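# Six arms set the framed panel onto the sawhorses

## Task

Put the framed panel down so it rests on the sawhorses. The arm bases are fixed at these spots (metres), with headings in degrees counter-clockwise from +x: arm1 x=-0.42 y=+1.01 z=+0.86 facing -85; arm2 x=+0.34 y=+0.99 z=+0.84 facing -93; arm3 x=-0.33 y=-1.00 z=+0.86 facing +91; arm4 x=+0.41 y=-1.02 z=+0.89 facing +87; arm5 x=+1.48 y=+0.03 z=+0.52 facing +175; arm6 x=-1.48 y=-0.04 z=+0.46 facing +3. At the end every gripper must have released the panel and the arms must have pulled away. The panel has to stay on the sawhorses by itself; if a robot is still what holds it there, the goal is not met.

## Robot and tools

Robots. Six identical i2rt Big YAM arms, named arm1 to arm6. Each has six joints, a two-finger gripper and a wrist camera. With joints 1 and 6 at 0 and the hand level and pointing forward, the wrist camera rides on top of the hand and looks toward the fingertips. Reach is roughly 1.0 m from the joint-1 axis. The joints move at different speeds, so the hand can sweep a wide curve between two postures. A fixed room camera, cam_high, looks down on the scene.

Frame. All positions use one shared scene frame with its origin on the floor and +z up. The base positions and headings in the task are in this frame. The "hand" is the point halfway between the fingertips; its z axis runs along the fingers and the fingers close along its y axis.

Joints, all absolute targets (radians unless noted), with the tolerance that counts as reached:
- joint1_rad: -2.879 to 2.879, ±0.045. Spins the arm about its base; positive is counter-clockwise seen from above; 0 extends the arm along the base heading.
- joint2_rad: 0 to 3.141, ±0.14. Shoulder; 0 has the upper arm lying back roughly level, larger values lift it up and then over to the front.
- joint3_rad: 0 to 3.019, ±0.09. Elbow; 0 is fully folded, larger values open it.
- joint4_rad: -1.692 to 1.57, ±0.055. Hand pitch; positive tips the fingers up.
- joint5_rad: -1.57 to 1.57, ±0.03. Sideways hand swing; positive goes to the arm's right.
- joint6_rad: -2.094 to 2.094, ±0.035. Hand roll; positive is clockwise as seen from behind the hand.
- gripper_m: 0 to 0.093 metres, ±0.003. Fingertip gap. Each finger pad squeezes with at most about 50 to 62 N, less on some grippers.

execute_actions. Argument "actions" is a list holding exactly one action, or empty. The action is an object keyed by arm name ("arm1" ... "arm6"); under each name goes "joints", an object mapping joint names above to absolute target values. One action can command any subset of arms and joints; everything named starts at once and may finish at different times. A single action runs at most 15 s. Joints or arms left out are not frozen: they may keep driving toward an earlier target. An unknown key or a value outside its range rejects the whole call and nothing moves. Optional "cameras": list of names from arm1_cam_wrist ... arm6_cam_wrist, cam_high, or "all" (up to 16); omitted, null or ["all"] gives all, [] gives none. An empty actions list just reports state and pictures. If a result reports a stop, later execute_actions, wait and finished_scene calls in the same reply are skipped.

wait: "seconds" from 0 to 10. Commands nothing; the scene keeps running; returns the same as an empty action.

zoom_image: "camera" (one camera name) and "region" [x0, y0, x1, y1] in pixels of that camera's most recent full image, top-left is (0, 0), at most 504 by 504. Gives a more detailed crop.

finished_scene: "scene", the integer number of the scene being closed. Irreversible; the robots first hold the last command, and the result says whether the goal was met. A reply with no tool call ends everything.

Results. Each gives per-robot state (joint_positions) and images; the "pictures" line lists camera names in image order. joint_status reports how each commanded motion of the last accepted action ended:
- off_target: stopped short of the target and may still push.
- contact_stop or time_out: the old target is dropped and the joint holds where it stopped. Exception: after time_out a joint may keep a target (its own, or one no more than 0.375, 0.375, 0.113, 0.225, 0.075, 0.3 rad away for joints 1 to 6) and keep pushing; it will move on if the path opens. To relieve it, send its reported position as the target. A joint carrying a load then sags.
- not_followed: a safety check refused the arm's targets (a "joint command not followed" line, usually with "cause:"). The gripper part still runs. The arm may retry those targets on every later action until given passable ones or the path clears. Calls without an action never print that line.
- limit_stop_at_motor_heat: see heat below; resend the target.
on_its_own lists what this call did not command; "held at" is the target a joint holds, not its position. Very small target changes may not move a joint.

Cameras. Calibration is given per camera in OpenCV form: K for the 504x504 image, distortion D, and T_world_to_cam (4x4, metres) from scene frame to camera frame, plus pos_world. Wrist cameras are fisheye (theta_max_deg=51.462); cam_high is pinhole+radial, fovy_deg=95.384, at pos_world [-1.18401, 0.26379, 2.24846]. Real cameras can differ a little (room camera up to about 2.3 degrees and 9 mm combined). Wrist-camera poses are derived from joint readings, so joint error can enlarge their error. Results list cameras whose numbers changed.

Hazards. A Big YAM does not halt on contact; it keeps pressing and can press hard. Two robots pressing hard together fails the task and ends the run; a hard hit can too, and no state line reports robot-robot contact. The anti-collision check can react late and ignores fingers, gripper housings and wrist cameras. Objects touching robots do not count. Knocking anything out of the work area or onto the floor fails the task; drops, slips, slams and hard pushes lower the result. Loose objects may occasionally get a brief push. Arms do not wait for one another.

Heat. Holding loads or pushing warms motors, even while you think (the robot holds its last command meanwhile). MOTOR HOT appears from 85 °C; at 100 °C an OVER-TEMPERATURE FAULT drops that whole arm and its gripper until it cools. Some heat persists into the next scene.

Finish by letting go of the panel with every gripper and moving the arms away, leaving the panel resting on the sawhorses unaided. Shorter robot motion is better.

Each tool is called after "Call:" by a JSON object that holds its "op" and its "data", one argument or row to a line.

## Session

Call:
{"op": "execute_actions", "data": {
  "actions": []
}}

Scene clock: 0.00 s.
arm1.joint_positions: joint1_rad=+0.086 joint2_rad=+0.563 joint3_rad=+1.416 joint4_rad=-1.169 joint5_rad=-0.218 joint6_rad=+0.073 gripper_m=+0.094
arm1.joint_status: not commanded
arm1.hand: x=-0.3457 y=+0.8011 z=+1.4669 quat_wxyz=(-0.515, -0.492, -0.639, +0.289) (m; scene frame)
arm2.joint_positions: joint1_rad=-0.289 joint2_rad=+0.543 joint3_rad=+1.456 joint4_rad=-1.476 joint5_rad=+0.013 joint6_rad=-0.017 gripper_m=+0.094
arm2.joint_status: not commanded
arm2.hand: x=+0.2806 y=+0.8290 z=+1.3994 quat_wxyz=(-0.270, -0.712, -0.507, +0.404) (m; scene frame)
arm3.joint_positions: joint1_rad=-0.025 joint2_rad=+0.534 joint3_rad=+1.369 joint4_rad=-1.285 joint5_rad=-0.026 joint6_rad=+0.121 gripper_m=+0.094
arm3.joint_status: not commanded
arm3.hand: x=-0.3334 y=-0.7857 z=+1.4190 quat_wxyz=(-0.344, +0.567, -0.633, -0.399) (m; scene frame)
arm4.joint_positions: joint1_rad=-0.185 joint2_rad=+0.451 joint3_rad=+1.439 joint4_rad=-1.225 joint5_rad=-0.087 joint6_rad=+0.427 gripper_m=+0.095
arm4.joint_status: not commanded
arm4.hand: x=+0.4373 y=-0.8598 z=+1.5097 quat_wxyz=(-0.367, +0.368, -0.695, -0.497) (m; scene frame)
arm5.joint_positions: joint1_rad=+0.387 joint2_rad=+0.508 joint3_rad=+1.369 joint4_rad=-1.134 joint5_rad=+0.122 joint6_rad=-0.048 gripper_m=+0.095
arm5.joint_status: not commanded
arm5.hand: x=+1.2628 y=-0.0047 z=+1.1151 quat_wxyz=(+0.034, +0.793, +0.100, -0.600) (m; scene frame)
arm6.joint_positions: joint1_rad=+0.207 joint2_rad=+0.429 joint3_rad=+1.437 joint4_rad=-1.363 joint5_rad=+0.282 joint6_rad=+0.315 gripper_m=+0.095
arm6.joint_status: not commanded
arm6.hand: x=-1.3326 y=-0.0475 z=+1.0479 quat_wxyz=(-0.575, -0.104, -0.810, -0.048) (m; scene frame)
pictures: arm1_cam_wrist, arm2_cam_wrist, arm3_cam_wrist, arm4_cam_wrist, arm5_cam_wrist, arm6_cam_wrist, cam_high
camera_calibration (this result's frames):
arm1_cam_wrist: T_world_to_cam=[[-0.930784, -0.345282, -0.120091, 0.125086], [-0.214245, 0.781396, -0.586106, 0.166341], [0.296211, -0.519809, -0.801285, 1.81652], [0, 0, 0, 1]] pos_world=[-0.386007, 0.857456, 1.56807]
arm2_cam_wrist: T_world_to_cam=[[-0.941666, 0.335176, 0.0303669, -0.050449], [0.299035, 0.874689, -0.381442, -0.268343], [-0.154412, -0.35011, -0.923894, 1.74695], [0, 0, 0, 1]] pos_world=[0.302488, 0.863252, 1.51318]
arm3_cam_wrist: T_world_to_cam=[[0.992221, -0.0180352, -0.123175, 0.494938], [-0.0732184, -0.884761, -0.460258, -0.0594156], [-0.100679, 0.465696, -0.879199, 1.70201], [0, 0, 0, 1]] pos_world=[-0.324082, -0.83626, 1.53002]
arm4_cam_wrist: T_world_to_cam=[[0.879436, -0.221583, -0.4213, 0.0599529], [-0.448113, -0.683943, -0.575687, 0.482026], [-0.160583, 0.69507, -0.700779, 1.84858], [0, 0, 0, 1]] pos_world=[0.460128, -0.941932, 1.5982]
arm5_cam_wrist: T_world_to_cam=[[-0.2169, 0.973723, 0.069418, 0.198717], [0.754543, 0.212345, -0.620947, -0.251765], [-0.619371, -0.0823044, -0.780773, 1.77335], [0, 0, 0, 1]] pos_world=[1.33143, 0.00592003, 1.21445]
arm6_cam_wrist: T_world_to_cam=[[-0.1251, -0.973437, -0.191754, -0.00856946], [-0.815622, 0.210947, -0.53876, -0.509471], [0.564899, 0.0890001, -0.820346, 1.74124], [0, 0, 0, 1]] pos_world=[-1.40023, -0.0558411, 1.15229]
Images, in order (width x height): arm1_cam_wrist 504x504, arm2_cam_wrist 504x504, arm3_cam_wrist 504x504, arm4_cam_wrist 504x504, arm5_cam_wrist 504x504, arm6_cam_wrist 504x504, cam_high 504x504.

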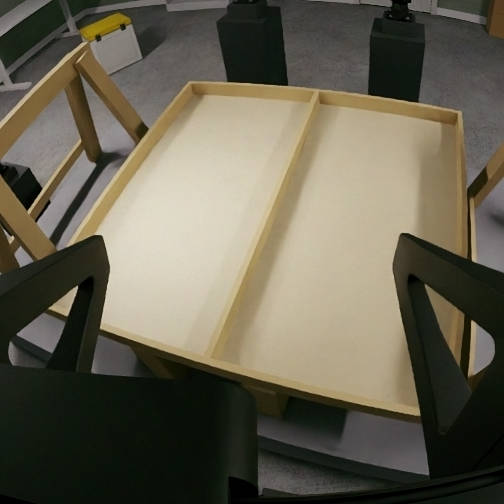

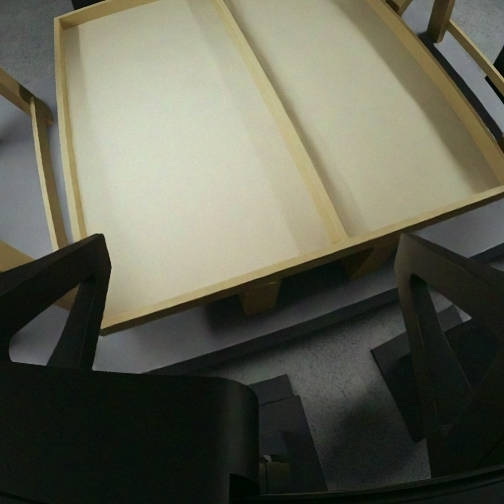

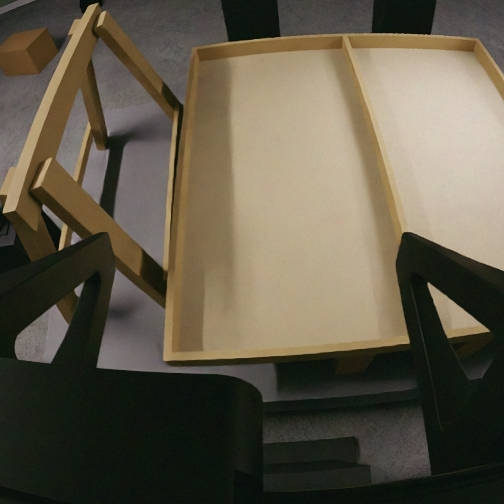

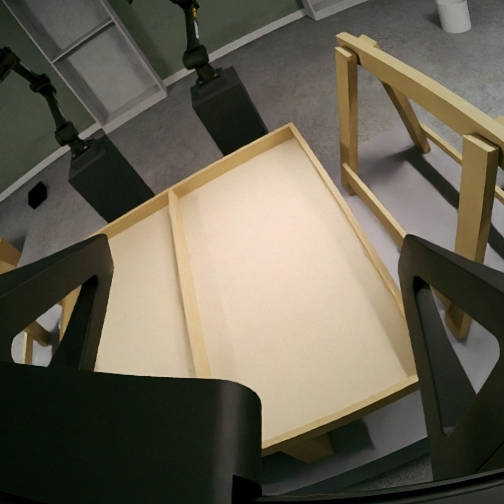

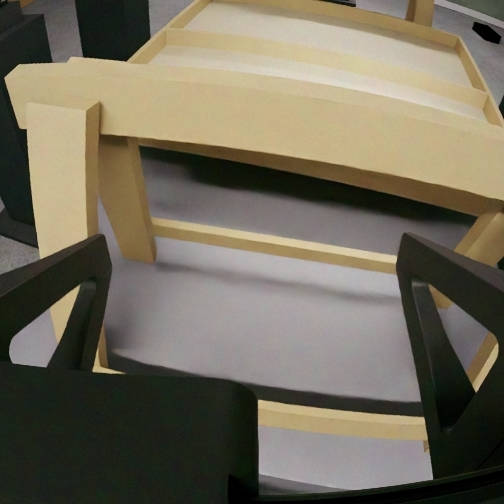

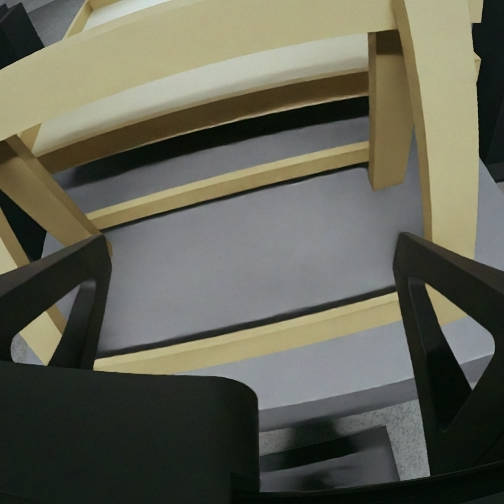

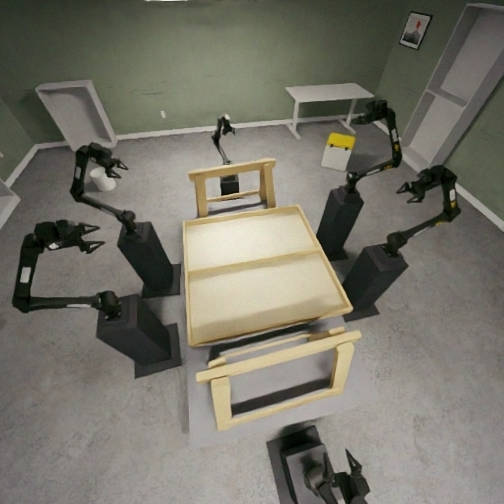

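Call:
{"op": "zoom_image", "data": {
  "camera": "cam_high",
  "region": [130, 140, 430, 440]
}}

Region (130, 140, 430, 440) of cam_high's 504x504 image, scaled by 1.680, with more detail than that image has.

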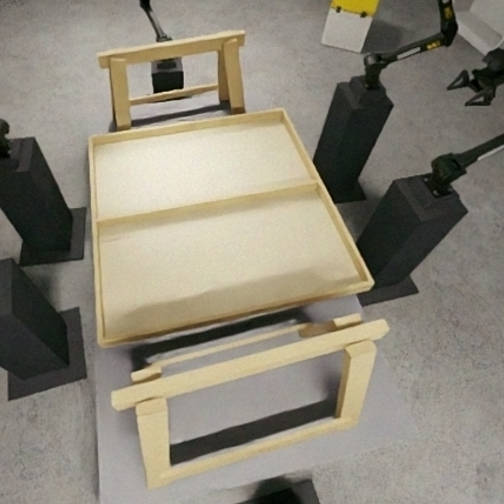

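Call:
{"op": "execute_actions", "data": {
  "actions": [
    {"arm1":{"joints":{"joint1_rad":0,"joint5_rad":0,"joint2_rad":2.071,"joint3_rad":0.915,"joint4_rad":-0.42,"joint6_rad":1.65}},"arm2":{"joints":{"joint1_rad":0,"joint5_rad":0,"joint2_rad":1.995,"joint3_rad":0.888,"joint4_rad":-0.45,"joint6_rad":1.51}},"arm3":{"joints":{"joint1_rad":0,"joint5_rad":0,"joint2_rad":2.026,"joint3_rad":0.836,"joint4_rad":-0.37,"joint6_rad":-1.58}},"arm4":{"joints":{"joint1_rad":0,"joint5_rad":0,"joint2_rad":2.134,"joint3_rad":0.90,"joint4_rad":-0.335,"joint6_rad":-1.63}},"arm5":{"joints":{"joint1_rad":1.118,"joint2_rad":0.9,"joint3_rad":0.3,"joint4_rad":0.6,"joint5_rad":1.031,"joint6_rad":0,"gripper_m":0.02}},"arm6":{"joints":{"joint1_rad":1.16,"joint2_rad":0.9,"joint3_rad":0.3,"joint4_rad":0.6,"joint5_rad":1.212,"joint6_rad":0,"gripper_m":0.02}}}
  ],
  "cameras": ["arm1_cam_wrist","arm2_cam_wrist","arm3_cam_wrist","arm4_cam_wrist"]
}}

Scene clock: 3.70 s.
arm1.joint_positions: joint1_rad=+0.004 joint2_rad=+2.065 joint3_rad=+0.918 joint4_rad=-0.428 joint5_rad=-0.004 joint6_rad=+1.642 gripper_m=+0.094
arm1.joint_status: all done
arm1.hand: x=-0.3796 y=+0.5947 z=+0.7014 quat_wxyz=(+0.002, -1.000, -0.010, -0.003) (m; scene frame)
arm2.joint_positions: joint1_rad=-0.001 joint2_rad=+2.009 joint3_rad=+0.887 joint4_rad=-0.466 joint5_rad=+0.001 joint6_rad=+1.497 gripper_m=+0.094
arm2.joint_status: all done
arm2.hand: x=+0.3143 y=+0.5848 z=+0.6995 quat_wxyz=(+0.007, -1.000, -0.008, +0.003) (m; scene frame)
arm3.joint_positions: joint1_rad=-0.007 joint2_rad=+2.028 joint3_rad=+0.833 joint4_rad=-0.382 joint5_rad=-0.003 joint6_rad=-1.572 gripper_m=+0.094
arm3.joint_status: all done
arm3.hand: x=-0.3316 y=-0.6134 z=+0.6983 quat_wxyz=(+0.009, +1.000, +0.005, +0.001) (m; scene frame)
arm4.joint_positions: joint1_rad=-0.011 joint2_rad=+2.130 joint3_rad=+0.896 joint4_rad=-0.352 joint5_rad=-0.002 joint6_rad=-1.620 gripper_m=+0.095
arm4.joint_status: all done
arm4.hand: x=+0.4395 y=-0.6186 z=+0.7002 quat_wxyz=(+0.009, +1.000, -0.008, -0.001) (m; scene frame)
arm5.joint_positions: joint1_rad=+1.111 joint2_rad=+0.904 joint3_rad=+0.290 joint4_rad=+0.584 joint5_rad=+1.029 joint6_rad=-0.008 gripper_m=+0.020
arm5.joint_status: all done
arm5.hand: x=+1.1828 y=-0.1606 z=+0.7626 quat_wxyz=(-0.008, +0.717, +0.009, -0.697) (m; scene frame)
arm6.joint_positions: joint1_rad=+1.148 joint2_rad=+0.911 joint3_rad=+0.303 joint4_rad=+0.585 joint5_rad=+1.210 joint6_rad=+0.015 gripper_m=+0.020
arm6.joint_status: all done
arm6.hand: x=-1.2182 y=+0.1778 z=+0.7077 quat_wxyz=(-0.704, -0.002, -0.711, +0.007) (m; scene frame)
pictures: arm1_cam_wrist, arm2_cam_wrist, arm3_cam_wrist, arm4_cam_wrist
camera_calibration (this result's frames):
arm1_cam_wrist: T_world_to_cam=[[-0.0364843, 0.99924, 0.0137458, -0.623652], [0.804441, 0.0212053, 0.593653, -0.116991], [0.592911, 0.0327167, -0.804603, 0.892218], [0, 0, 0, 1]] pos_world=[-0.457647, 0.596469, 0.795907]
arm2_cam_wrist: T_world_to_cam=[[-0.0234563, 0.999654, 0.0119228, -0.579892], [0.816224, 0.0122632, 0.577606, -0.660892], [0.577259, 0.0232801, -0.816229, 0.496363], [0, 0, 0, 1]] pos_world=[0.239304, 0.57624, 0.793794]
arm3_cam_wrist: T_world_to_cam=[[-0.0120206, 0.999141, -0.0396661, 0.640092], [0.808739, 0.0330434, 0.587238, -0.114519], [0.588044, -0.0250206, -0.808442, 0.866257], [0, 0, 0, 1]] pos_world=[-0.409087, -0.614083, 0.792958]
arm4_cam_wrist: T_world_to_cam=[[0.0124298, 0.999383, -0.0328357, 0.634724], [0.812606, 0.00903986, 0.582743, -0.754541], [0.582681, -0.0339258, -0.811993, 0.414211], [0, 0, 0, 1]] pos_world=[0.363903, -0.613459, 0.796882]
Images, in order (width x height): arm1_cam_wrist 504x504, arm2_cam_wrist 504x504, arm3_cam_wrist 504x504, arm4_cam_wrist 504x504.

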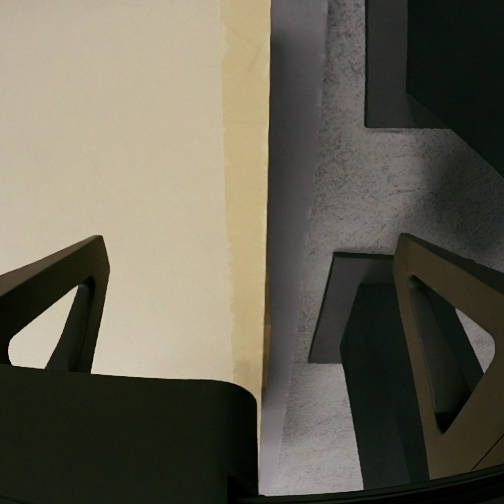

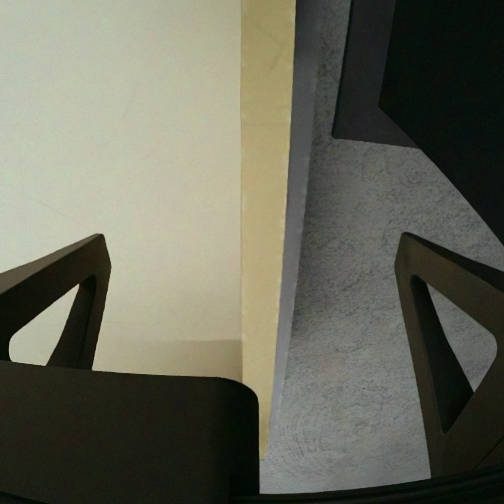

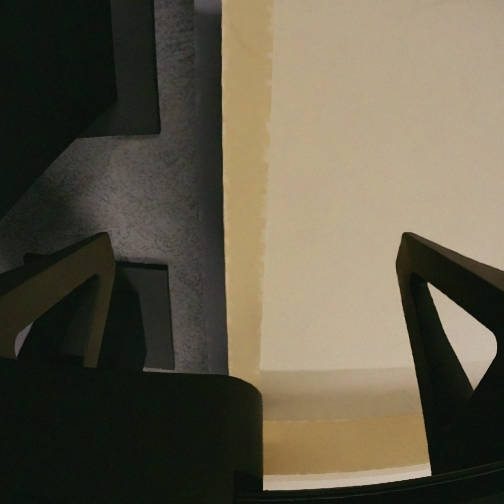

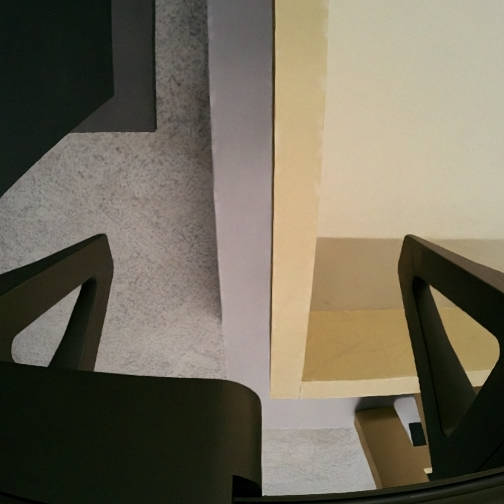

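Call:
{"op": "execute_actions", "data": {
  "actions": [
    {"arm1":{"joints":{"joint2_rad":2.362,"joint3_rad":0.993,"joint4_rad":-0.194}},"arm2":{"joints":{"joint2_rad":2.273,"joint3_rad":0.94,"joint4_rad":-0.214,"joint6_rad":1.52}},"arm3":{"joints":{"joint2_rad":2.322,"joint3_rad":0.911,"joint4_rad":-0.145}},"arm4":{"joints":{"joint2_rad":2.424,"joint3_rad":1.04,"joint4_rad":-0.179,"joint6_rad":-1.655}},"arm5":{"joints":{"joint2_rad":1.68,"joint3_rad":0.615,"joint4_rad":1.085}},"arm6":{"joints":{"joint2_rad":1.91,"joint3_rad":0.99,"joint4_rad":0.93}}}
  ]
}}

Scene clock: 6.00 s.
arm1.joint_positions: joint1_rad=+0.004 joint2_rad=+2.369 joint3_rad=+0.990 joint4_rad=-0.201 joint5_rad=-0.004 joint6_rad=+1.643 gripper_m=+0.094
arm1.joint_status: all done
arm1.hand: x=-0.3799 y=+0.6012 z=+0.5891 quat_wxyz=(+0.005, -1.000, -0.010, -0.003) (m; scene frame)
arm2.joint_positions: joint1_rad=-0.001 joint2_rad=+2.295 joint3_rad=+0.934 joint4_rad=-0.229 joint5_rad=+0.001 joint6_rad=+1.507 gripper_m=+0.094
arm2.joint_status: all done
arm2.hand: x=+0.3141 y=+0.5915 z=+0.5946 quat_wxyz=(+0.008, -1.000, -0.003, +0.003) (m; scene frame)
arm3.joint_positions: joint1_rad=-0.007 joint2_rad=+2.187 joint3_rad=+0.917 joint4_rad=-0.200 joint5_rad=-0.003 joint6_rad=-1.573 gripper_m=+0.094
arm3.joint_status: all done
arm3.hand: x=-0.3318 y=-0.5682 z=+0.6496 quat_wxyz=(-0.045, +0.999, +0.006, +0.001) (m; scene frame)
arm4.joint_positions: joint1_rad=-0.010 joint2_rad=+2.290 joint3_rad=+1.041 joint4_rad=-0.216 joint5_rad=-0.001 joint6_rad=-1.642 gripper_m=+0.095
arm4.joint_status: all done
arm4.hand: x=+0.4436 y=-0.5523 z=+0.6548 quat_wxyz=(-0.051, +0.999, +0.004, +0.003) (m; scene frame)
arm5.joint_positions: joint1_rad=+1.111 joint2_rad=+1.684 joint3_rad=+0.604 joint4_rad=+1.069 joint5_rad=+1.031 joint6_rad=-0.008 gripper_m=+0.020
arm5.joint_status: all done
arm5.hand: x=+1.1019 y=-0.2974 z=+0.6782 quat_wxyz=(-0.003, +0.713, +0.002, -0.701) (m; scene frame)
arm6.joint_positions: joint1_rad=+1.148 joint2_rad=+1.904 joint3_rad=+0.954 joint4_rad=+0.921 joint5_rad=+1.211 joint6_rad=+0.014 gripper_m=+0.020
arm6.joint_status: all done
arm6.hand: x=-1.1181 y=+0.4338 z=+0.6089 quat_wxyz=(-0.703, +0.000, -0.711, +0.009) (m; scene frame)
pictures: arm1_cam_wrist, arm2_cam_wrist, arm3_cam_wrist, arm4_cam_wrist, arm5_cam_wrist, arm6_cam_wrist, cam_high
camera_calibration (this result's frames):
arm1_cam_wrist: T_world_to_cam=[[-0.0357246, 0.999172, 0.0194627, -0.631622], [0.804771, 0.0172165, 0.593335, -0.0474865], [0.592509, 0.0368597, -0.80472, 0.799341], [0, 0, 0, 1]] pos_world=[-0.457966, 0.602454, 0.683715]
arm2_cam_wrist: T_world_to_cam=[[-0.0135288, 0.999808, 0.0141479, -0.58982], [0.816308, 0.00287222, 0.57761, -0.594681], [0.577459, 0.0193634, -0.81619, 0.412928], [0, 0, 0, 1]] pos_world=[0.239014, 0.58342, 0.688866]
arm3_cam_wrist: T_world_to_cam=[[-0.0136131, 0.997577, 0.068221, 0.521421], [0.808872, -0.0291229, 0.587263, -0.122557], [0.587827, 0.0631766, -0.806516, 0.876999], [0, 0, 0, 1]] pos_world=[-0.409292, -0.579133, 0.743715]
arm4_cam_wrist: T_world_to_cam=[[-0.0113925, 0.996022, 0.0883766, 0.496247], [0.807194, -0.0430039, 0.588717, -0.762314], [0.590176, 0.078044, -0.803493, 0.430191], [0, 0, 0, 1]] pos_world=[0.367101, -0.560629, 0.750586]
arm5_cam_wrist: T_world_to_cam=[[-0.015404, 0.999777, 0.0144283, 0.302127], [0.592516, 0.0207507, -0.805291, -0.0928365], [-0.805411, -0.00385569, -0.592704, 1.40922], [0, 0, 0, 1]] pos_world=[1.19467, -0.294699, 0.756132]
arm6_cam_wrist: T_world_to_cam=[[-0.026561, -0.999534, 0.0150191, 0.398226], [-0.605371, 0.00412698, -0.795933, -0.19118], [0.7955, -0.0302329, -0.605199, 1.3956], [0, 0, 0, 1]] pos_world=[-1.21536, 0.441022, 0.686468]
Images, in order (width x height): arm1_cam_wrist 504x504, arm2_cam_wrist 504x504, arm3_cam_wrist 504x504, arm4_cam_wrist 504x504, arm5_cam_wrist 504x504, arm6_cam_wrist 504x504, cam_high 504x504.

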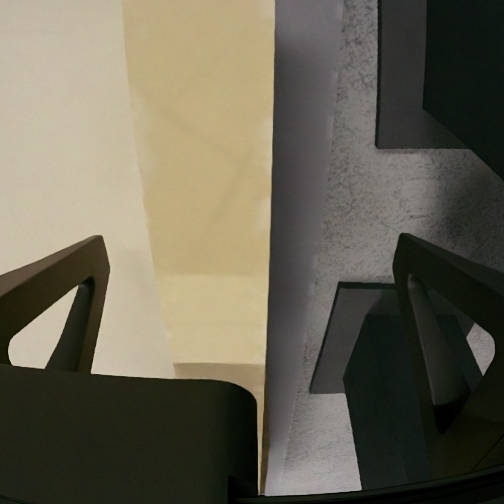

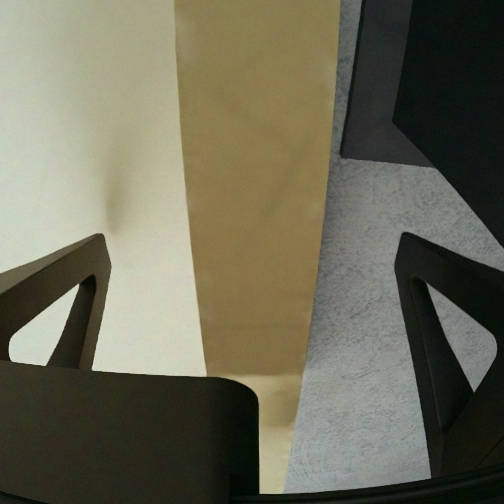

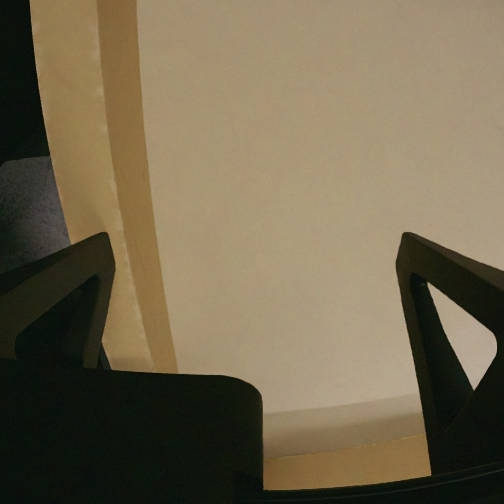

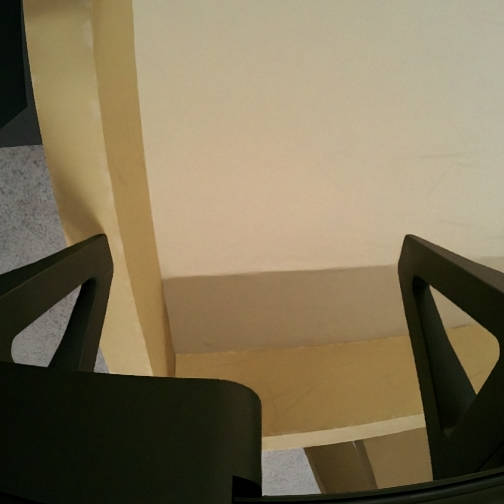

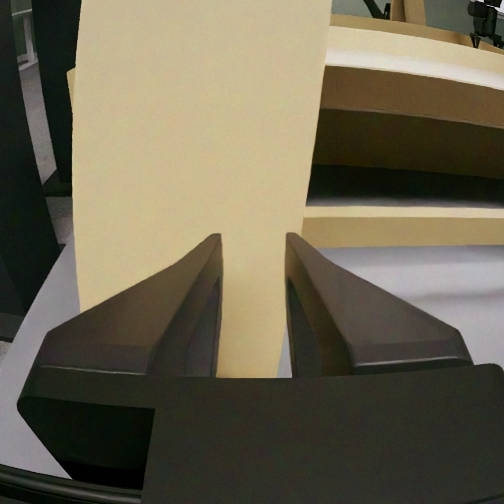

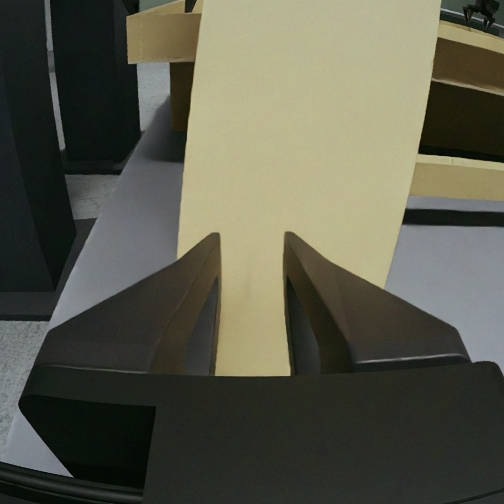

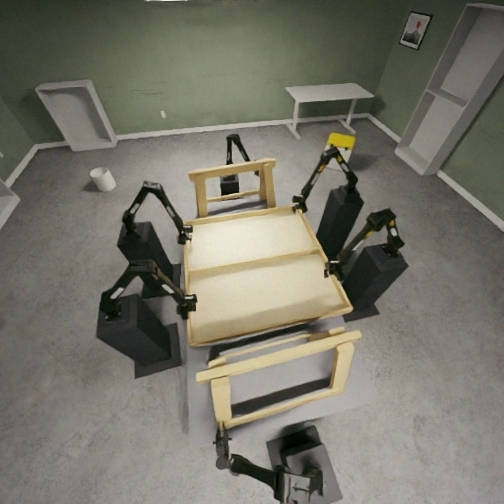

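Call:
{"op": "execute_actions", "data": {
  "actions": [
    {"arm1":{"joints":{"joint2_rad":2.335,"joint3_rad":1.005}},"arm3":{"joints":{"joint2_rad":2.11,"joint3_rad":0.82,"joint4_rad":-0.30}},"arm4":{"joints":{"joint2_rad":2.22,"joint3_rad":0.94,"joint4_rad":-0.315}},"arm5":{"joints":{"joint1_rad":1.155,"joint2_rad":1.713,"joint3_rad":0.67,"joint4_rad":1.062,"joint5_rad":1.061}},"arm6":{"joints":{"joint1_rad":1.14,"joint2_rad":1.875,"joint3_rad":0.934,"joint4_rad":0.96,"joint5_rad":1.20}}}
  ],
  "cameras": []
}}

Call:
{"op": "execute_actions", "data": {
  "actions": [
    {"arm3":{"joints":{"joint2_rad":2.25,"joint3_rad":0.85,"joint4_rad":-0.22}},"arm4":{"joints":{"joint2_rad":2.355,"joint3_rad":0.97,"joint4_rad":-0.25}}}
  ],
  "cameras": []
}}

Call:
{"op": "execute_actions", "data": {
  "actions": [
    {"arm3":{"joints":{"joint2_rad":2.322,"joint3_rad":0.911,"joint4_rad":-0.145}},"arm4":{"joints":{"joint2_rad":2.424,"joint3_rad":1.04,"joint4_rad":-0.179}}}
  ]
}}

Scene clock: 7.83 s.
arm1.joint_positions: joint1_rad=+0.004 joint2_rad=+2.347 joint3_rad=+0.990 joint4_rad=-0.201 joint5_rad=-0.004 joint6_rad=+1.643 gripper_m=+0.094
arm1.joint_status: all done
arm1.hand: x=-0.3791 y=+0.5922 z=+0.5980 quat_wxyz=(-0.006, -1.000, -0.010, -0.004) (m; scene frame)
arm2.joint_positions: joint1_rad=-0.001 joint2_rad=+2.295 joint3_rad=+0.934 joint4_rad=-0.229 joint5_rad=+0.001 joint6_rad=+1.507 gripper_m=+0.094
arm2.joint_status: not commanded
arm2.hand: x=+0.3141 y=+0.5915 z=+0.5946 quat_wxyz=(+0.008, -1.000, -0.003, +0.003) (m; scene frame)
arm3.joint_positions: joint1_rad=-0.007 joint2_rad=+2.115 joint3_rad=+0.809 joint4_rad=-0.295 joint5_rad=-0.003 joint6_rad=-1.573 gripper_m=+0.094
arm3.joint_status: all done
arm3.hand: x=-0.3313 y=-0.6340 z=+0.6643 quat_wxyz=(+0.021, +1.000, +0.006, +0.001) (m; scene frame)
arm4.joint_positions: joint1_rad=-0.010 joint2_rad=+2.217 joint3_rad=+0.929 joint4_rad=-0.305 joint5_rad=-0.001 joint6_rad=-1.646 gripper_m=+0.095
arm4.joint_status: all done
arm4.hand: x=+0.4395 y=-0.6165 z=+0.6702 quat_wxyz=(+0.013, +1.000, +0.006, -0.001) (m; scene frame)
arm5.joint_positions: joint1_rad=+1.150 joint2_rad=+1.705 joint3_rad=+0.642 joint4_rad=+1.069 joint5_rad=+1.059 joint6_rad=-0.008 gripper_m=+0.020
arm5.joint_status: all done
arm5.hand: x=+1.1083 y=-0.3186 z=+0.6822 quat_wxyz=(+0.006, +0.710, +0.001, -0.704) (m; scene frame)
arm6.joint_positions: joint1_rad=+1.148 joint2_rad=+1.888 joint3_rad=+0.943 joint4_rad=+0.946 joint5_rad=+1.203 joint6_rad=+0.014 gripper_m=+0.020
arm6.joint_status: all done
arm6.hand: x=-1.1195 y=+0.4317 z=+0.6164 quat_wxyz=(-0.707, -0.006, -0.708, -0.003) (m; scene frame)
pictures: none
No camera images: the call's "cameras" was empty. Leave "cameras" out to get every camera's image.

Scene clock: 8.77 s.
arm1.joint_positions: joint1_rad=+0.004 joint2_rad=+2.347 joint3_rad=+0.990 joint4_rad=-0.201 joint5_rad=-0.004 joint6_rad=+1.643 gripper_m=+0.094
arm1.joint_status: not commanded
arm1.hand: x=-0.3791 y=+0.5922 z=+0.5980 quat_wxyz=(-0.006, -1.000, -0.010, -0.004) (m; scene frame)
arm2.joint_positions: joint1_rad=-0.001 joint2_rad=+2.295 joint3_rad=+0.934 joint4_rad=-0.229 joint5_rad=+0.001 joint6_rad=+1.507 gripper_m=+0.094
arm2.joint_status: not commanded
arm2.hand: x=+0.3141 y=+0.5915 z=+0.5946 quat_wxyz=(+0.008, -1.000, -0.003, +0.003) (m; scene frame)
arm3.joint_positions: joint1_rad=-0.007 joint2_rad=+2.252 joint3_rad=+0.846 joint4_rad=-0.228 joint5_rad=-0.003 joint6_rad=-1.573 gripper_m=+0.094
arm3.joint_status: all done
arm3.hand: x=-0.3310 y=-0.6428 z=+0.6190 quat_wxyz=(+0.037, +0.999, +0.006, +0.001) (m; scene frame)
arm4.joint_positions: joint1_rad=-0.010 joint2_rad=+2.351 joint3_rad=+0.967 joint4_rad=-0.263 joint5_rad=-0.001 joint6_rad=-1.646 gripper_m=+0.095
arm4.joint_status: all done
arm4.hand: x=+0.4384 y=-0.6331 z=+0.6223 quat_wxyz=(+0.040, +0.999, +0.006, -0.003) (m; scene frame)
arm5.joint_positions: joint1_rad=+1.150 joint2_rad=+1.705 joint3_rad=+0.642 joint4_rad=+1.069 joint5_rad=+1.059 joint6_rad=-0.008 gripper_m=+0.020
arm5.joint_status: not commanded
arm5.hand: x=+1.1083 y=-0.3186 z=+0.6822 quat_wxyz=(+0.006, +0.710, +0.001, -0.704) (m; scene frame)
arm6.joint_positions: joint1_rad=+1.148 joint2_rad=+1.888 joint3_rad=+0.943 joint4_rad=+0.946 joint5_rad=+1.203 joint6_rad=+0.014 gripper_m=+0.020
arm6.joint_status: not commanded
arm6.hand: x=-1.1195 y=+0.4317 z=+0.6164 quat_wxyz=(-0.707, -0.006, -0.708, -0.003) (m; scene frame)
pictures: none
No camera images: the call's "cameras" was empty. Leave "cameras" out to get every camera's image.

Scene clock: 9.53 s.
arm1.joint_positions: joint1_rad=+0.004 joint2_rad=+2.347 joint3_rad=+0.990 joint4_rad=-0.201 joint5_rad=-0.004 joint6_rad=+1.643 gripper_m=+0.094
arm1.joint_status: not commanded
arm1.hand: x=-0.3791 y=+0.5922 z=+0.5980 quat_wxyz=(-0.006, -1.000, -0.010, -0.004) (m; scene frame)
arm2.joint_positions: joint1_rad=-0.001 joint2_rad=+2.295 joint3_rad=+0.934 joint4_rad=-0.229 joint5_rad=+0.001 joint6_rad=+1.507 gripper_m=+0.094
arm2.joint_status: not commanded
arm2.hand: x=+0.3141 y=+0.5915 z=+0.5946 quat_wxyz=(+0.008, -1.000, -0.003, +0.003) (m; scene frame)
arm3.joint_positions: joint1_rad=-0.007 joint2_rad=+2.309 joint3_rad=+0.909 joint4_rad=-0.155 joint5_rad=-0.003 joint6_rad=-1.573 gripper_m=+0.094
arm3.joint_status: all done
arm3.hand: x=-0.3312 y=-0.6073 z=+0.6018 quat_wxyz=(-0.002, +1.000, +0.006, +0.001) (m; scene frame)
arm4.joint_positions: joint1_rad=-0.010 joint2_rad=+2.403 joint3_rad=+1.036 joint4_rad=-0.194 joint5_rad=-0.001 joint6_rad=-1.646 gripper_m=+0.095
arm4.joint_status: all done
arm4.hand: x=+0.4409 y=-0.5942 z=+0.6063 quat_wxyz=(-0.004, +1.000, +0.006, +0.000) (m; scene frame)
arm5.joint_positions: joint1_rad=+1.150 joint2_rad=+1.705 joint3_rad=+0.642 joint4_rad=+1.069 joint5_rad=+1.059 joint6_rad=-0.008 gripper_m=+0.020
arm5.joint_status: not commanded
arm5.hand: x=+1.1083 y=-0.3186 z=+0.6822 quat_wxyz=(+0.006, +0.710, +0.001, -0.704) (m; scene frame)
arm6.joint_positions: joint1_rad=+1.148 joint2_rad=+1.888 joint3_rad=+0.943 joint4_rad=+0.946 joint5_rad=+1.203 joint6_rad=+0.014 gripper_m=+0.020
arm6.joint_status: not commanded
arm6.hand: x=-1.1195 y=+0.4317 z=+0.6164 quat_wxyz=(-0.707, -0.006, -0.708, -0.003) (m; scene frame)
pictures: arm1_cam_wrist, arm2_cam_wrist, arm3_cam_wrist, arm4_cam_wrist, arm5_cam_wrist, arm6_cam_wrist, cam_high
camera_calibration (this result's frames):
arm1_cam_wrist: T_world_to_cam=[[-0.0356964, 0.999358, -0.00300742, -0.609452], [0.803544, 0.030491, 0.594464, -0.0622385], [0.594174, 0.0188036, -0.804116, 0.817279], [0, 0, 0, 1]] pos_world=[-0.45735, 0.595591, 0.692353]
arm2_cam_wrist: T_world_to_cam=[[-0.0135288, 0.999808, 0.0141479, -0.58982], [0.816308, 0.00287222, 0.57761, -0.594681], [0.577459, 0.0193634, -0.81619, 0.412928], [0, 0, 0, 1]] pos_world=[0.239014, 0.58342, 0.688866]
arm3_cam_wrist: T_world_to_cam=[[-0.0140148, 0.999748, -0.0175569, 0.616582], [0.808367, 0.021663, 0.588281, -0.0660196], [0.588513, -0.00594776, -0.808466, 0.799966], [0, 0, 0, 1]] pos_world=[-0.408781, -0.610238, 0.696409]
arm4_cam_wrist: T_world_to_cam=[[-0.0145964, 0.999869, -0.00698827, 0.603781], [0.810715, 0.0159253, 0.585225, -0.697816], [0.585259, 0.00287667, -0.810841, 0.358042], [0, 0, 0, 1]] pos_world=[0.364996, -0.593619, 0.702913]
arm5_cam_wrist: T_world_to_cam=[[-0.0261333, 0.999658, -0.000687459, 0.345622], [0.585119, 0.0147388, -0.810813, -0.0829983], [-0.810526, -0.0215915, -0.585305, 1.41162], [0, 0, 0, 1]] pos_world=[1.20175, -0.313801, 0.759167]
arm6_cam_wrist: T_world_to_cam=[[-0.0182192, -0.999767, -0.0115474, 0.42182], [-0.597354, 0.0201458, -0.801724, -0.180339], [0.801771, -0.00770892, -0.597582, 1.39379], [0, 0, 0, 1]] pos_world=[-1.21754, 0.436099, 0.693195]
Images, in order (width x height): arm1_cam_wrist 504x504, arm2_cam_wrist 504x504, arm3_cam_wrist 504x504, arm4_cam_wrist 504x504, arm5_cam_wrist 504x504, arm6_cam_wrist 504x504, cam_high 504x504.

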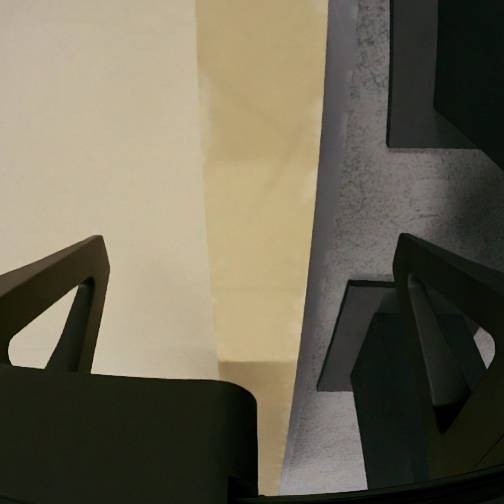

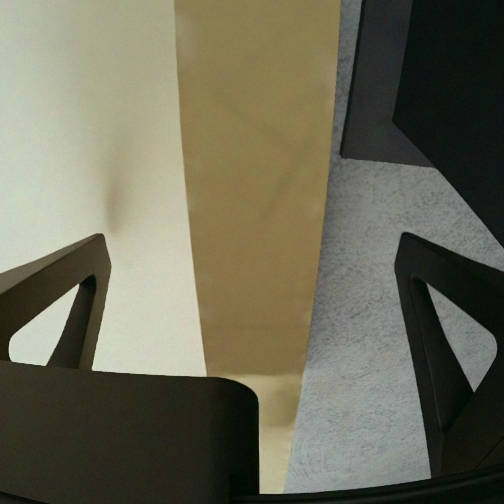

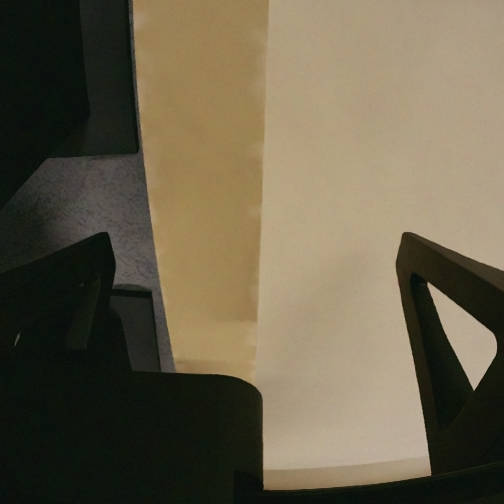

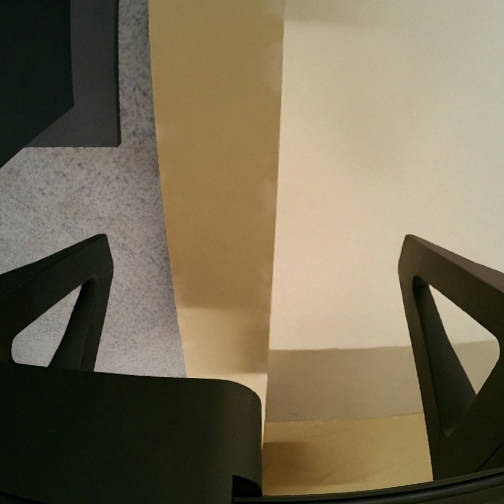

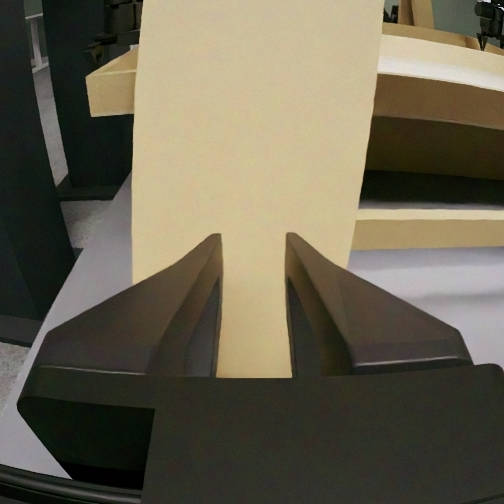

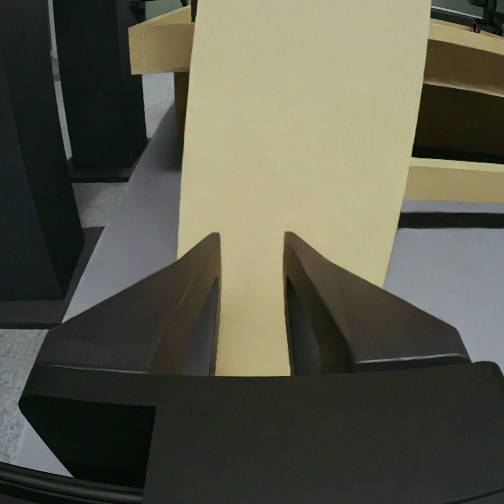

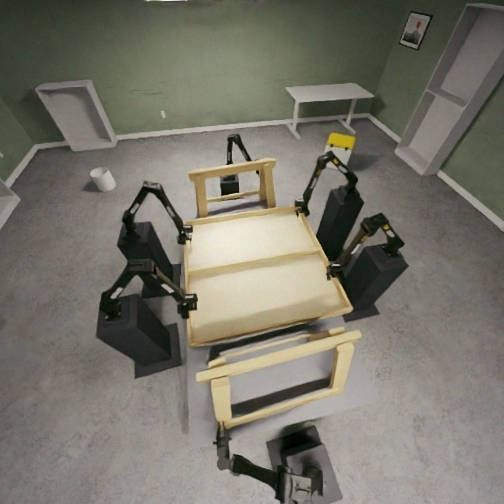

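Call:
{"op": "execute_actions", "data": {
  "actions": [
    {"arm1":{"joints":{"gripper_m":0}},"arm2":{"joints":{"gripper_m":0}},"arm3":{"joints":{"joint2_rad":2.345,"gripper_m":0}},"arm4":{"joints":{"joint2_rad":2.44,"gripper_m":0}}}
  ],
  "cameras": []
}}

Call:
{"op": "execute_actions", "data": {
  "actions": [
    {"arm1":{"joints":{"joint2_rad":2.07,"joint3_rad":0.915,"joint4_rad":-0.362}},"arm2":{"joints":{"joint2_rad":2.005,"joint3_rad":0.87,"joint4_rad":-0.399}},"arm3":{"joints":{"joint2_rad":2.03,"joint3_rad":0.83,"joint4_rad":-0.323}},"arm4":{"joints":{"joint2_rad":2.142,"joint3_rad":0.948,"joint4_rad":-0.334}}}
  ],
  "cameras": []
}}

Call:
{"op": "execute_actions", "data": {
  "actions": [
    {"arm1":{"joints":{"joint2_rad":1.75,"joint3_rad":0.92,"joint4_rad":-0.655}},"arm2":{"joints":{"joint2_rad":1.688,"joint3_rad":0.892,"joint4_rad":-0.71}},"arm3":{"joints":{"joint2_rad":1.692,"joint3_rad":0.84,"joint4_rad":-0.642}},"arm4":{"joints":{"joint2_rad":1.822,"joint3_rad":0.932,"joint4_rad":-0.61}},"arm5":{"joints":{"joint1_rad":0.925,"joint2_rad":1.875,"joint3_rad":0.955,"joint4_rad":0.955,"joint5_rad":0.88}},"arm6":{"joints":{"joint1_rad":0.91,"joint2_rad":2.03,"joint3_rad":1.215,"joint4_rad":0.84,"joint5_rad":1.018}}}
  ],
  "cameras": ["cam_high","arm5_cam_wrist","arm6_cam_wrist"]
}}

Scene clock: 12.37 s.
arm1.joint_positions: joint1_rad=+0.004 joint2_rad=+2.347 joint3_rad=+0.989 joint4_rad=-0.204 joint5_rad=-0.004 joint6_rad=+1.644 gripper_m=+0.018
arm1.joint_status: gripper_m off_target (ended at +0.018, target +0.000)
arm1.hand: x=-0.3793 y=+0.5932 z=+0.5979 quat_wxyz=(-0.005, -1.000, -0.009, -0.003) (m; scene frame)
arm2.joint_positions: joint1_rad=-0.001 joint2_rad=+2.295 joint3_rad=+0.934 joint4_rad=-0.225 joint5_rad=+0.001 joint6_rad=+1.508 gripper_m=+0.018
arm2.joint_status: gripper_m off_target (ended at +0.018, target +0.000)
arm2.hand: x=+0.3141 y=+0.5901 z=+0.5946 quat_wxyz=(+0.005, -1.000, -0.003, +0.003) (m; scene frame)
arm3.joint_positions: joint1_rad=-0.007 joint2_rad=+2.328 joint3_rad=+0.904 joint4_rad=-0.155 joint5_rad=-0.002 joint6_rad=-1.567 gripper_m=+0.018
arm3.joint_status: gripper_m off_target (ended at +0.018, target +0.000); the others done
arm3.hand: x=-0.3310 y=-0.6175 z=+0.5945 quat_wxyz=(+0.009, +1.000, +0.003, +0.001) (m; scene frame)
arm4.joint_positions: joint1_rad=-0.010 joint2_rad=+2.415 joint3_rad=+1.034 joint4_rad=-0.193 joint5_rad=+0.000 joint6_rad=-1.644 gripper_m=+0.019
arm4.joint_status: gripper_m off_target (ended at +0.019, target +0.000); the others done
arm4.hand: x=+0.4406 y=-0.6008 z=+0.6012 quat_wxyz=(+0.003, +1.000, +0.005, +0.000) (m; scene frame)
arm5.joint_positions: joint1_rad=+1.150 joint2_rad=+1.705 joint3_rad=+0.642 joint4_rad=+1.069 joint5_rad=+1.059 joint6_rad=-0.008 gripper_m=+0.020
arm5.joint_status: not commanded
arm5.hand: x=+1.1083 y=-0.3186 z=+0.6822 quat_wxyz=(+0.006, +0.710, +0.001, -0.704) (m; scene frame)
arm6.joint_positions: joint1_rad=+1.148 joint2_rad=+1.888 joint3_rad=+0.943 joint4_rad=+0.946 joint5_rad=+1.203 joint6_rad=+0.014 gripper_m=+0.020
arm6.joint_status: not commanded
arm6.hand: x=-1.1195 y=+0.4317 z=+0.6164 quat_wxyz=(-0.707, -0.006, -0.708, -0.003) (m; scene frame)
pictures: none
No camera images: the call's "cameras" was empty. Leave "cameras" out to get every camera's image.

Scene clock: 13.40 s.
arm1.joint_positions: joint1_rad=+0.004 joint2_rad=+2.137 joint3_rad=+0.921 joint4_rad=-0.343 joint5_rad=-0.007 joint6_rad=+1.644 gripper_m=+0.018
arm1.joint_status: all done
arm1.hand: x=-0.3789 y=+0.5936 z=+0.6738 quat_wxyz=(-0.006, -1.000, -0.009, -0.005) (m; scene frame)
arm2.joint_positions: joint1_rad=-0.001 joint2_rad=+2.070 joint3_rad=+0.865 joint4_rad=-0.372 joint5_rad=+0.000 joint6_rad=+1.508 gripper_m=+0.018
arm2.joint_status: all done
arm2.hand: x=+0.3147 y=+0.5921 z=+0.6727 quat_wxyz=(+0.001, -1.000, -0.003, +0.003) (m; scene frame)
arm3.joint_positions: joint1_rad=-0.007 joint2_rad=+2.096 joint3_rad=+0.831 joint4_rad=-0.302 joint5_rad=+0.000 joint6_rad=-1.563 gripper_m=+0.018
arm3.joint_status: all done
arm3.hand: x=-0.3311 y=-0.6161 z=+0.6729 quat_wxyz=(+0.004, +1.000, +0.001, +0.002) (m; scene frame)
arm4.joint_positions: joint1_rad=-0.010 joint2_rad=+2.191 joint3_rad=+0.945 joint4_rad=-0.316 joint5_rad=+0.001 joint6_rad=-1.643 gripper_m=+0.019
arm4.joint_status: all done
arm4.hand: x=+0.4407 y=-0.6002 z=+0.6824 quat_wxyz=(-0.003, +1.000, +0.004, +0.000) (m; scene frame)
arm5.joint_positions: joint1_rad=+1.150 joint2_rad=+1.705 joint3_rad=+0.642 joint4_rad=+1.069 joint5_rad=+1.059 joint6_rad=-0.008 gripper_m=+0.020
arm5.joint_status: not commanded
arm5.hand: x=+1.1083 y=-0.3186 z=+0.6822 quat_wxyz=(+0.006, +0.710, +0.001, -0.704) (m; scene frame)
arm6.joint_positions: joint1_rad=+1.148 joint2_rad=+1.888 joint3_rad=+0.943 joint4_rad=+0.946 joint5_rad=+1.203 joint6_rad=+0.014 gripper_m=+0.020
arm6.joint_status: not commanded
arm6.hand: x=-1.1195 y=+0.4317 z=+0.6164 quat_wxyz=(-0.707, -0.006, -0.708, -0.003) (m; scene frame)
pictures: none
No camera images: the call's "cameras" was empty. Leave "cameras" out to get every camera's image.

Scene clock: 15.60 s.
arm1.joint_positions: joint1_rad=+0.005 joint2_rad=+1.822 joint3_rad=+0.912 joint4_rad=-0.639 joint5_rad=-0.007 joint6_rad=+1.645 gripper_m=+0.018
arm1.joint_status: all done
arm1.hand: x=-0.3787 y=+0.5903 z=+0.7970 quat_wxyz=(-0.011, -1.000, -0.009, -0.006) (m; scene frame)
arm2.joint_positions: joint1_rad=-0.001 joint2_rad=+1.748 joint3_rad=+0.868 joint4_rad=-0.692 joint5_rad=+0.003 joint6_rad=+1.508 gripper_m=+0.018
arm2.joint_status: all done
arm2.hand: x=+0.3150 y=+0.5919 z=+0.7959 quat_wxyz=(-0.001, -1.000, -0.003, +0.004) (m; scene frame)
arm3.joint_positions: joint1_rad=-0.006 joint2_rad=+1.756 joint3_rad=+0.814 joint4_rad=-0.622 joint5_rad=+0.001 joint6_rad=-1.562 gripper_m=+0.018
arm3.joint_status: all done
arm3.hand: x=-0.3317 y=-0.6163 z=+0.7946 quat_wxyz=(+0.002, +1.000, +0.001, +0.003) (m; scene frame)
arm4.joint_positions: joint1_rad=-0.010 joint2_rad=+1.872 joint3_rad=+0.907 joint4_rad=-0.597 joint5_rad=-0.001 joint6_rad=-1.641 gripper_m=+0.019
arm4.joint_status: all done
arm4.hand: x=+0.4403 y=-0.6023 z=+0.8031 quat_wxyz=(-0.003, +1.000, +0.003, -0.001) (m; scene frame)
arm5.joint_positions: joint1_rad=+0.972 joint2_rad=+1.873 joint3_rad=+0.919 joint4_rad=+0.961 joint5_rad=+0.872 joint6_rad=-0.007 gripper_m=+0.020
arm5.joint_status: joint1_rad time_out (moved -0.178 of -0.225); the others done
arm5.on_its_own: joint1_rad reads +0.972 and still pushes toward +0.925 since a time_out
arm5.hand: x=+0.9900 y=-0.3540 z=+0.6787 quat_wxyz=(+0.010, +0.710, +0.004, -0.705) (m; scene frame)
arm6.joint_positions: joint1_rad=+0.977 joint2_rad=+2.007 joint3_rad=+1.177 joint4_rad=+0.849 joint5_rad=+1.011 joint6_rad=+0.012 gripper_m=+0.020
arm6.joint_status: joint1_rad time_out (moved -0.171 of -0.238); the others done
arm6.on_its_own: joint1_rad reads +0.977 and still pushes toward +0.910 since a time_out
arm6.hand: x=-1.0046 y=+0.4596 z=+0.6229 quat_wxyz=(-0.710, -0.004, -0.704, -0.015) (m; scene frame)
pictures: arm5_cam_wrist, arm6_cam_wrist, cam_high
camera_calibration (this result's frames):
arm5_cam_wrist: T_world_to_cam=[[-0.03488, 0.99939, -0.00145813, 0.38699], [0.583744, 0.0191891, -0.811711, -0.0125149], [-0.811188, -0.0291637, -0.584057, 1.31012], [0, 0, 0, 1]] pos_world=[1.08356, -0.348306, 0.755592]
arm6_cam_wrist: T_world_to_cam=[[0.00215323, -0.999679, -0.0252563, 0.480778], [-0.589836, 0.0191254, -0.807296, -0.0955934], [0.80752, 0.0166354, -0.589606, 1.29547], [0, 0, 0, 1]] pos_world=[-1.10354, 0.460901, 0.698788]
Images, in order (width x height): arm5_cam_wrist 504x504, arm6_cam_wrist 504x504, cam_high 504x504.

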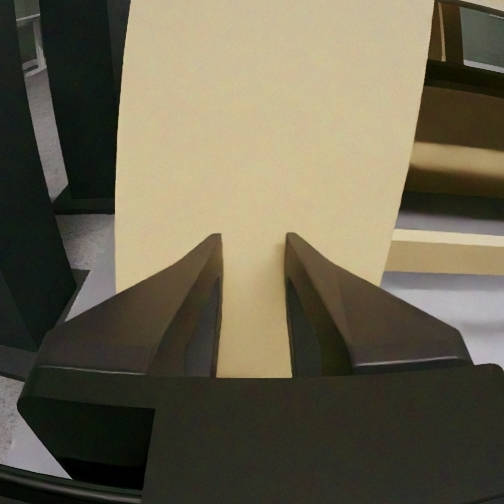

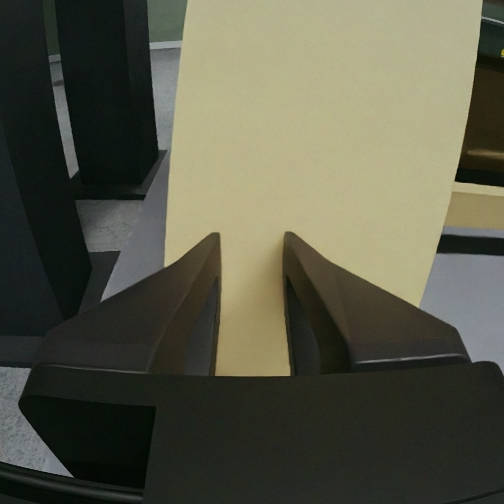

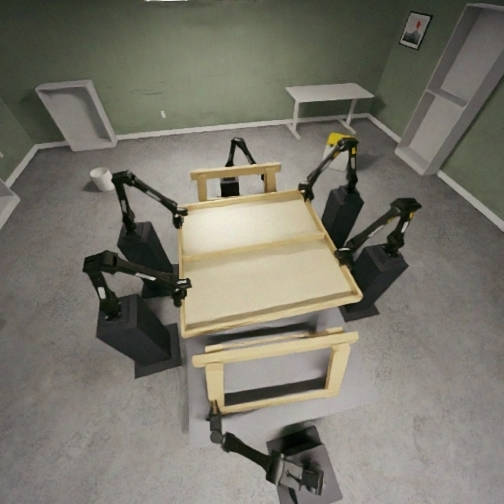

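Call:
{"op": "execute_actions", "data": {
  "actions": [
    {"arm1":{"joints":{"joint2_rad":1.49,"joint3_rad":1.04,"joint4_rad":-0.97}},"arm2":{"joints":{"joint2_rad":1.445,"joint3_rad":1.04,"joint4_rad":-1.04}},"arm3":{"joints":{"joint2_rad":1.425,"joint3_rad":0.975,"joint4_rad":-0.985}},"arm4":{"joints":{"joint2_rad":1.56,"joint3_rad":1.03,"joint4_rad":-0.925}},"arm5":{"joints":{"joint1_rad":0.83,"joint2_rad":2.02,"joint3_rad":1.215,"joint4_rad":0.842,"joint5_rad":0.79}},"arm6":{"joints":{"joint1_rad":0.97}}}
  ],
  "cameras": ["cam_high","arm5_cam_wrist"]
}}

Call:
{"op": "execute_actions", "data": {
  "actions": [
    {"arm1":{"joints":{"joint2_rad":1.33,"joint3_rad":1.29,"joint4_rad":-1.33}},"arm2":{"joints":{"joint2_rad":1.30,"joint3_rad":1.305,"joint4_rad":-1.41}},"arm3":{"joints":{"joint2_rad":1.265,"joint3_rad":1.235,"joint4_rad":-1.36}},"arm4":{"joints":{"joint2_rad":1.38,"joint3_rad":1.255,"joint4_rad":-1.29}}}
  ],
  "cameras": ["cam_high"]
}}

Scene clock: 19.03 s.
arm1.joint_positions: joint1_rad=+0.007 joint2_rad=+1.581 joint3_rad=+0.984 joint4_rad=-0.933 joint5_rad=-0.007 joint6_rad=+1.647 gripper_m=+0.018
arm1.joint_status: all done
arm1.hand: x=-0.3783 y=+0.5922 z=+0.9121 quat_wxyz=(-0.020, -1.000, -0.009, -0.006) (m; scene frame)
arm2.joint_positions: joint1_rad=-0.002 joint2_rad=+1.511 joint3_rad=+0.959 joint4_rad=-1.011 joint5_rad=+0.004 joint6_rad=+1.508 gripper_m=+0.018
arm2.joint_status: all done
arm2.hand: x=+0.3154 y=+0.5965 z=+0.9116 quat_wxyz=(-0.006, -1.000, -0.003, +0.005) (m; scene frame)
arm3.joint_positions: joint1_rad=-0.006 joint2_rad=+1.507 joint3_rad=+0.911 joint4_rad=-0.953 joint5_rad=+0.002 joint6_rad=-1.558 gripper_m=+0.018
arm3.joint_status: all done
arm3.hand: x=-0.3323 y=-0.6127 z=+0.9117 quat_wxyz=(-0.005, +1.000, -0.001, +0.003) (m; scene frame)
arm4.joint_positions: joint1_rad=-0.008 joint2_rad=+1.621 joint3_rad=+0.974 joint4_rad=-0.900 joint5_rad=-0.001 joint6_rad=-1.637 gripper_m=+0.019
arm4.joint_status: all done
arm4.hand: x=+0.4394 y=-0.6016 z=+0.9203 quat_wxyz=(-0.010, +1.000, +0.002, +0.000) (m; scene frame)
arm5.joint_positions: joint1_rad=+0.879 joint2_rad=+2.010 joint3_rad=+1.174 joint4_rad=+0.852 joint5_rad=+0.782 joint6_rad=-0.007 gripper_m=+0.020
arm5.joint_status: joint1_rad time_out (moved -0.094 of -0.142); the others done
arm5.on_its_own: joint1_rad reads +0.879 and still pushes toward +0.830 since a time_out
arm5.hand: x=+0.8994 y=-0.3802 z=+0.6809 quat_wxyz=(+0.011, +0.707, +0.000, -0.707) (m; scene frame)
arm6.joint_positions: joint1_rad=+0.979 joint2_rad=+2.007 joint3_rad=+1.177 joint4_rad=+0.849 joint5_rad=+1.012 joint6_rad=+0.012 gripper_m=+0.020
arm6.joint_status: all done
arm6.hand: x=-1.0054 y=+0.4601 z=+0.6229 quat_wxyz=(-0.710, -0.004, -0.704, -0.015) (m; scene frame)
pictures: arm5_cam_wrist, cam_high
camera_calibration (this result's frames):
arm5_cam_wrist: T_world_to_cam=[[-0.0313295, 0.99948, -0.00759878, 0.410996], [0.578036, 0.0119157, -0.815924, 0.0478878], [-0.81541, -0.0299548, -0.578109, 1.2365], [0, 0, 0, 1]] pos_world=[0.993453, -0.374314, 0.757029]
Images, in order (width x height): arm5_cam_wrist 504x504, cam_high 504x504.

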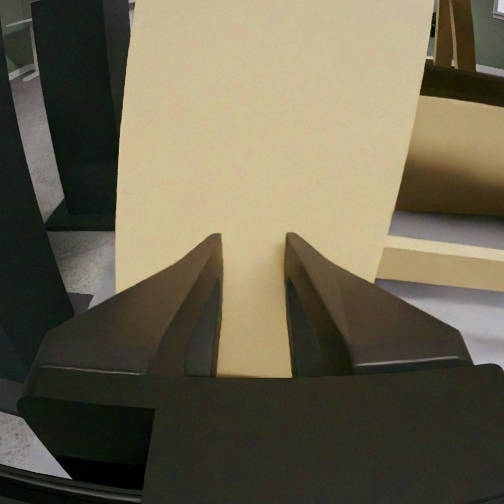

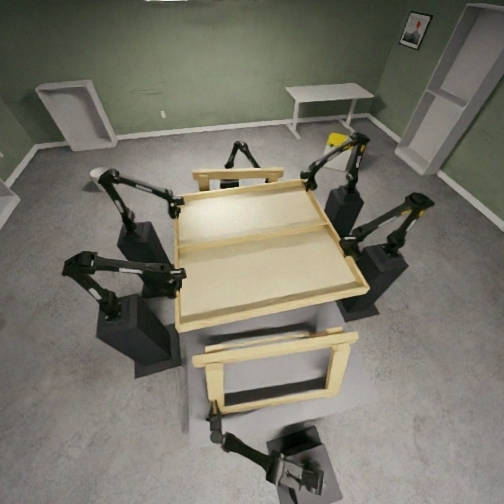

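not run: a stop came earlier in this reply.


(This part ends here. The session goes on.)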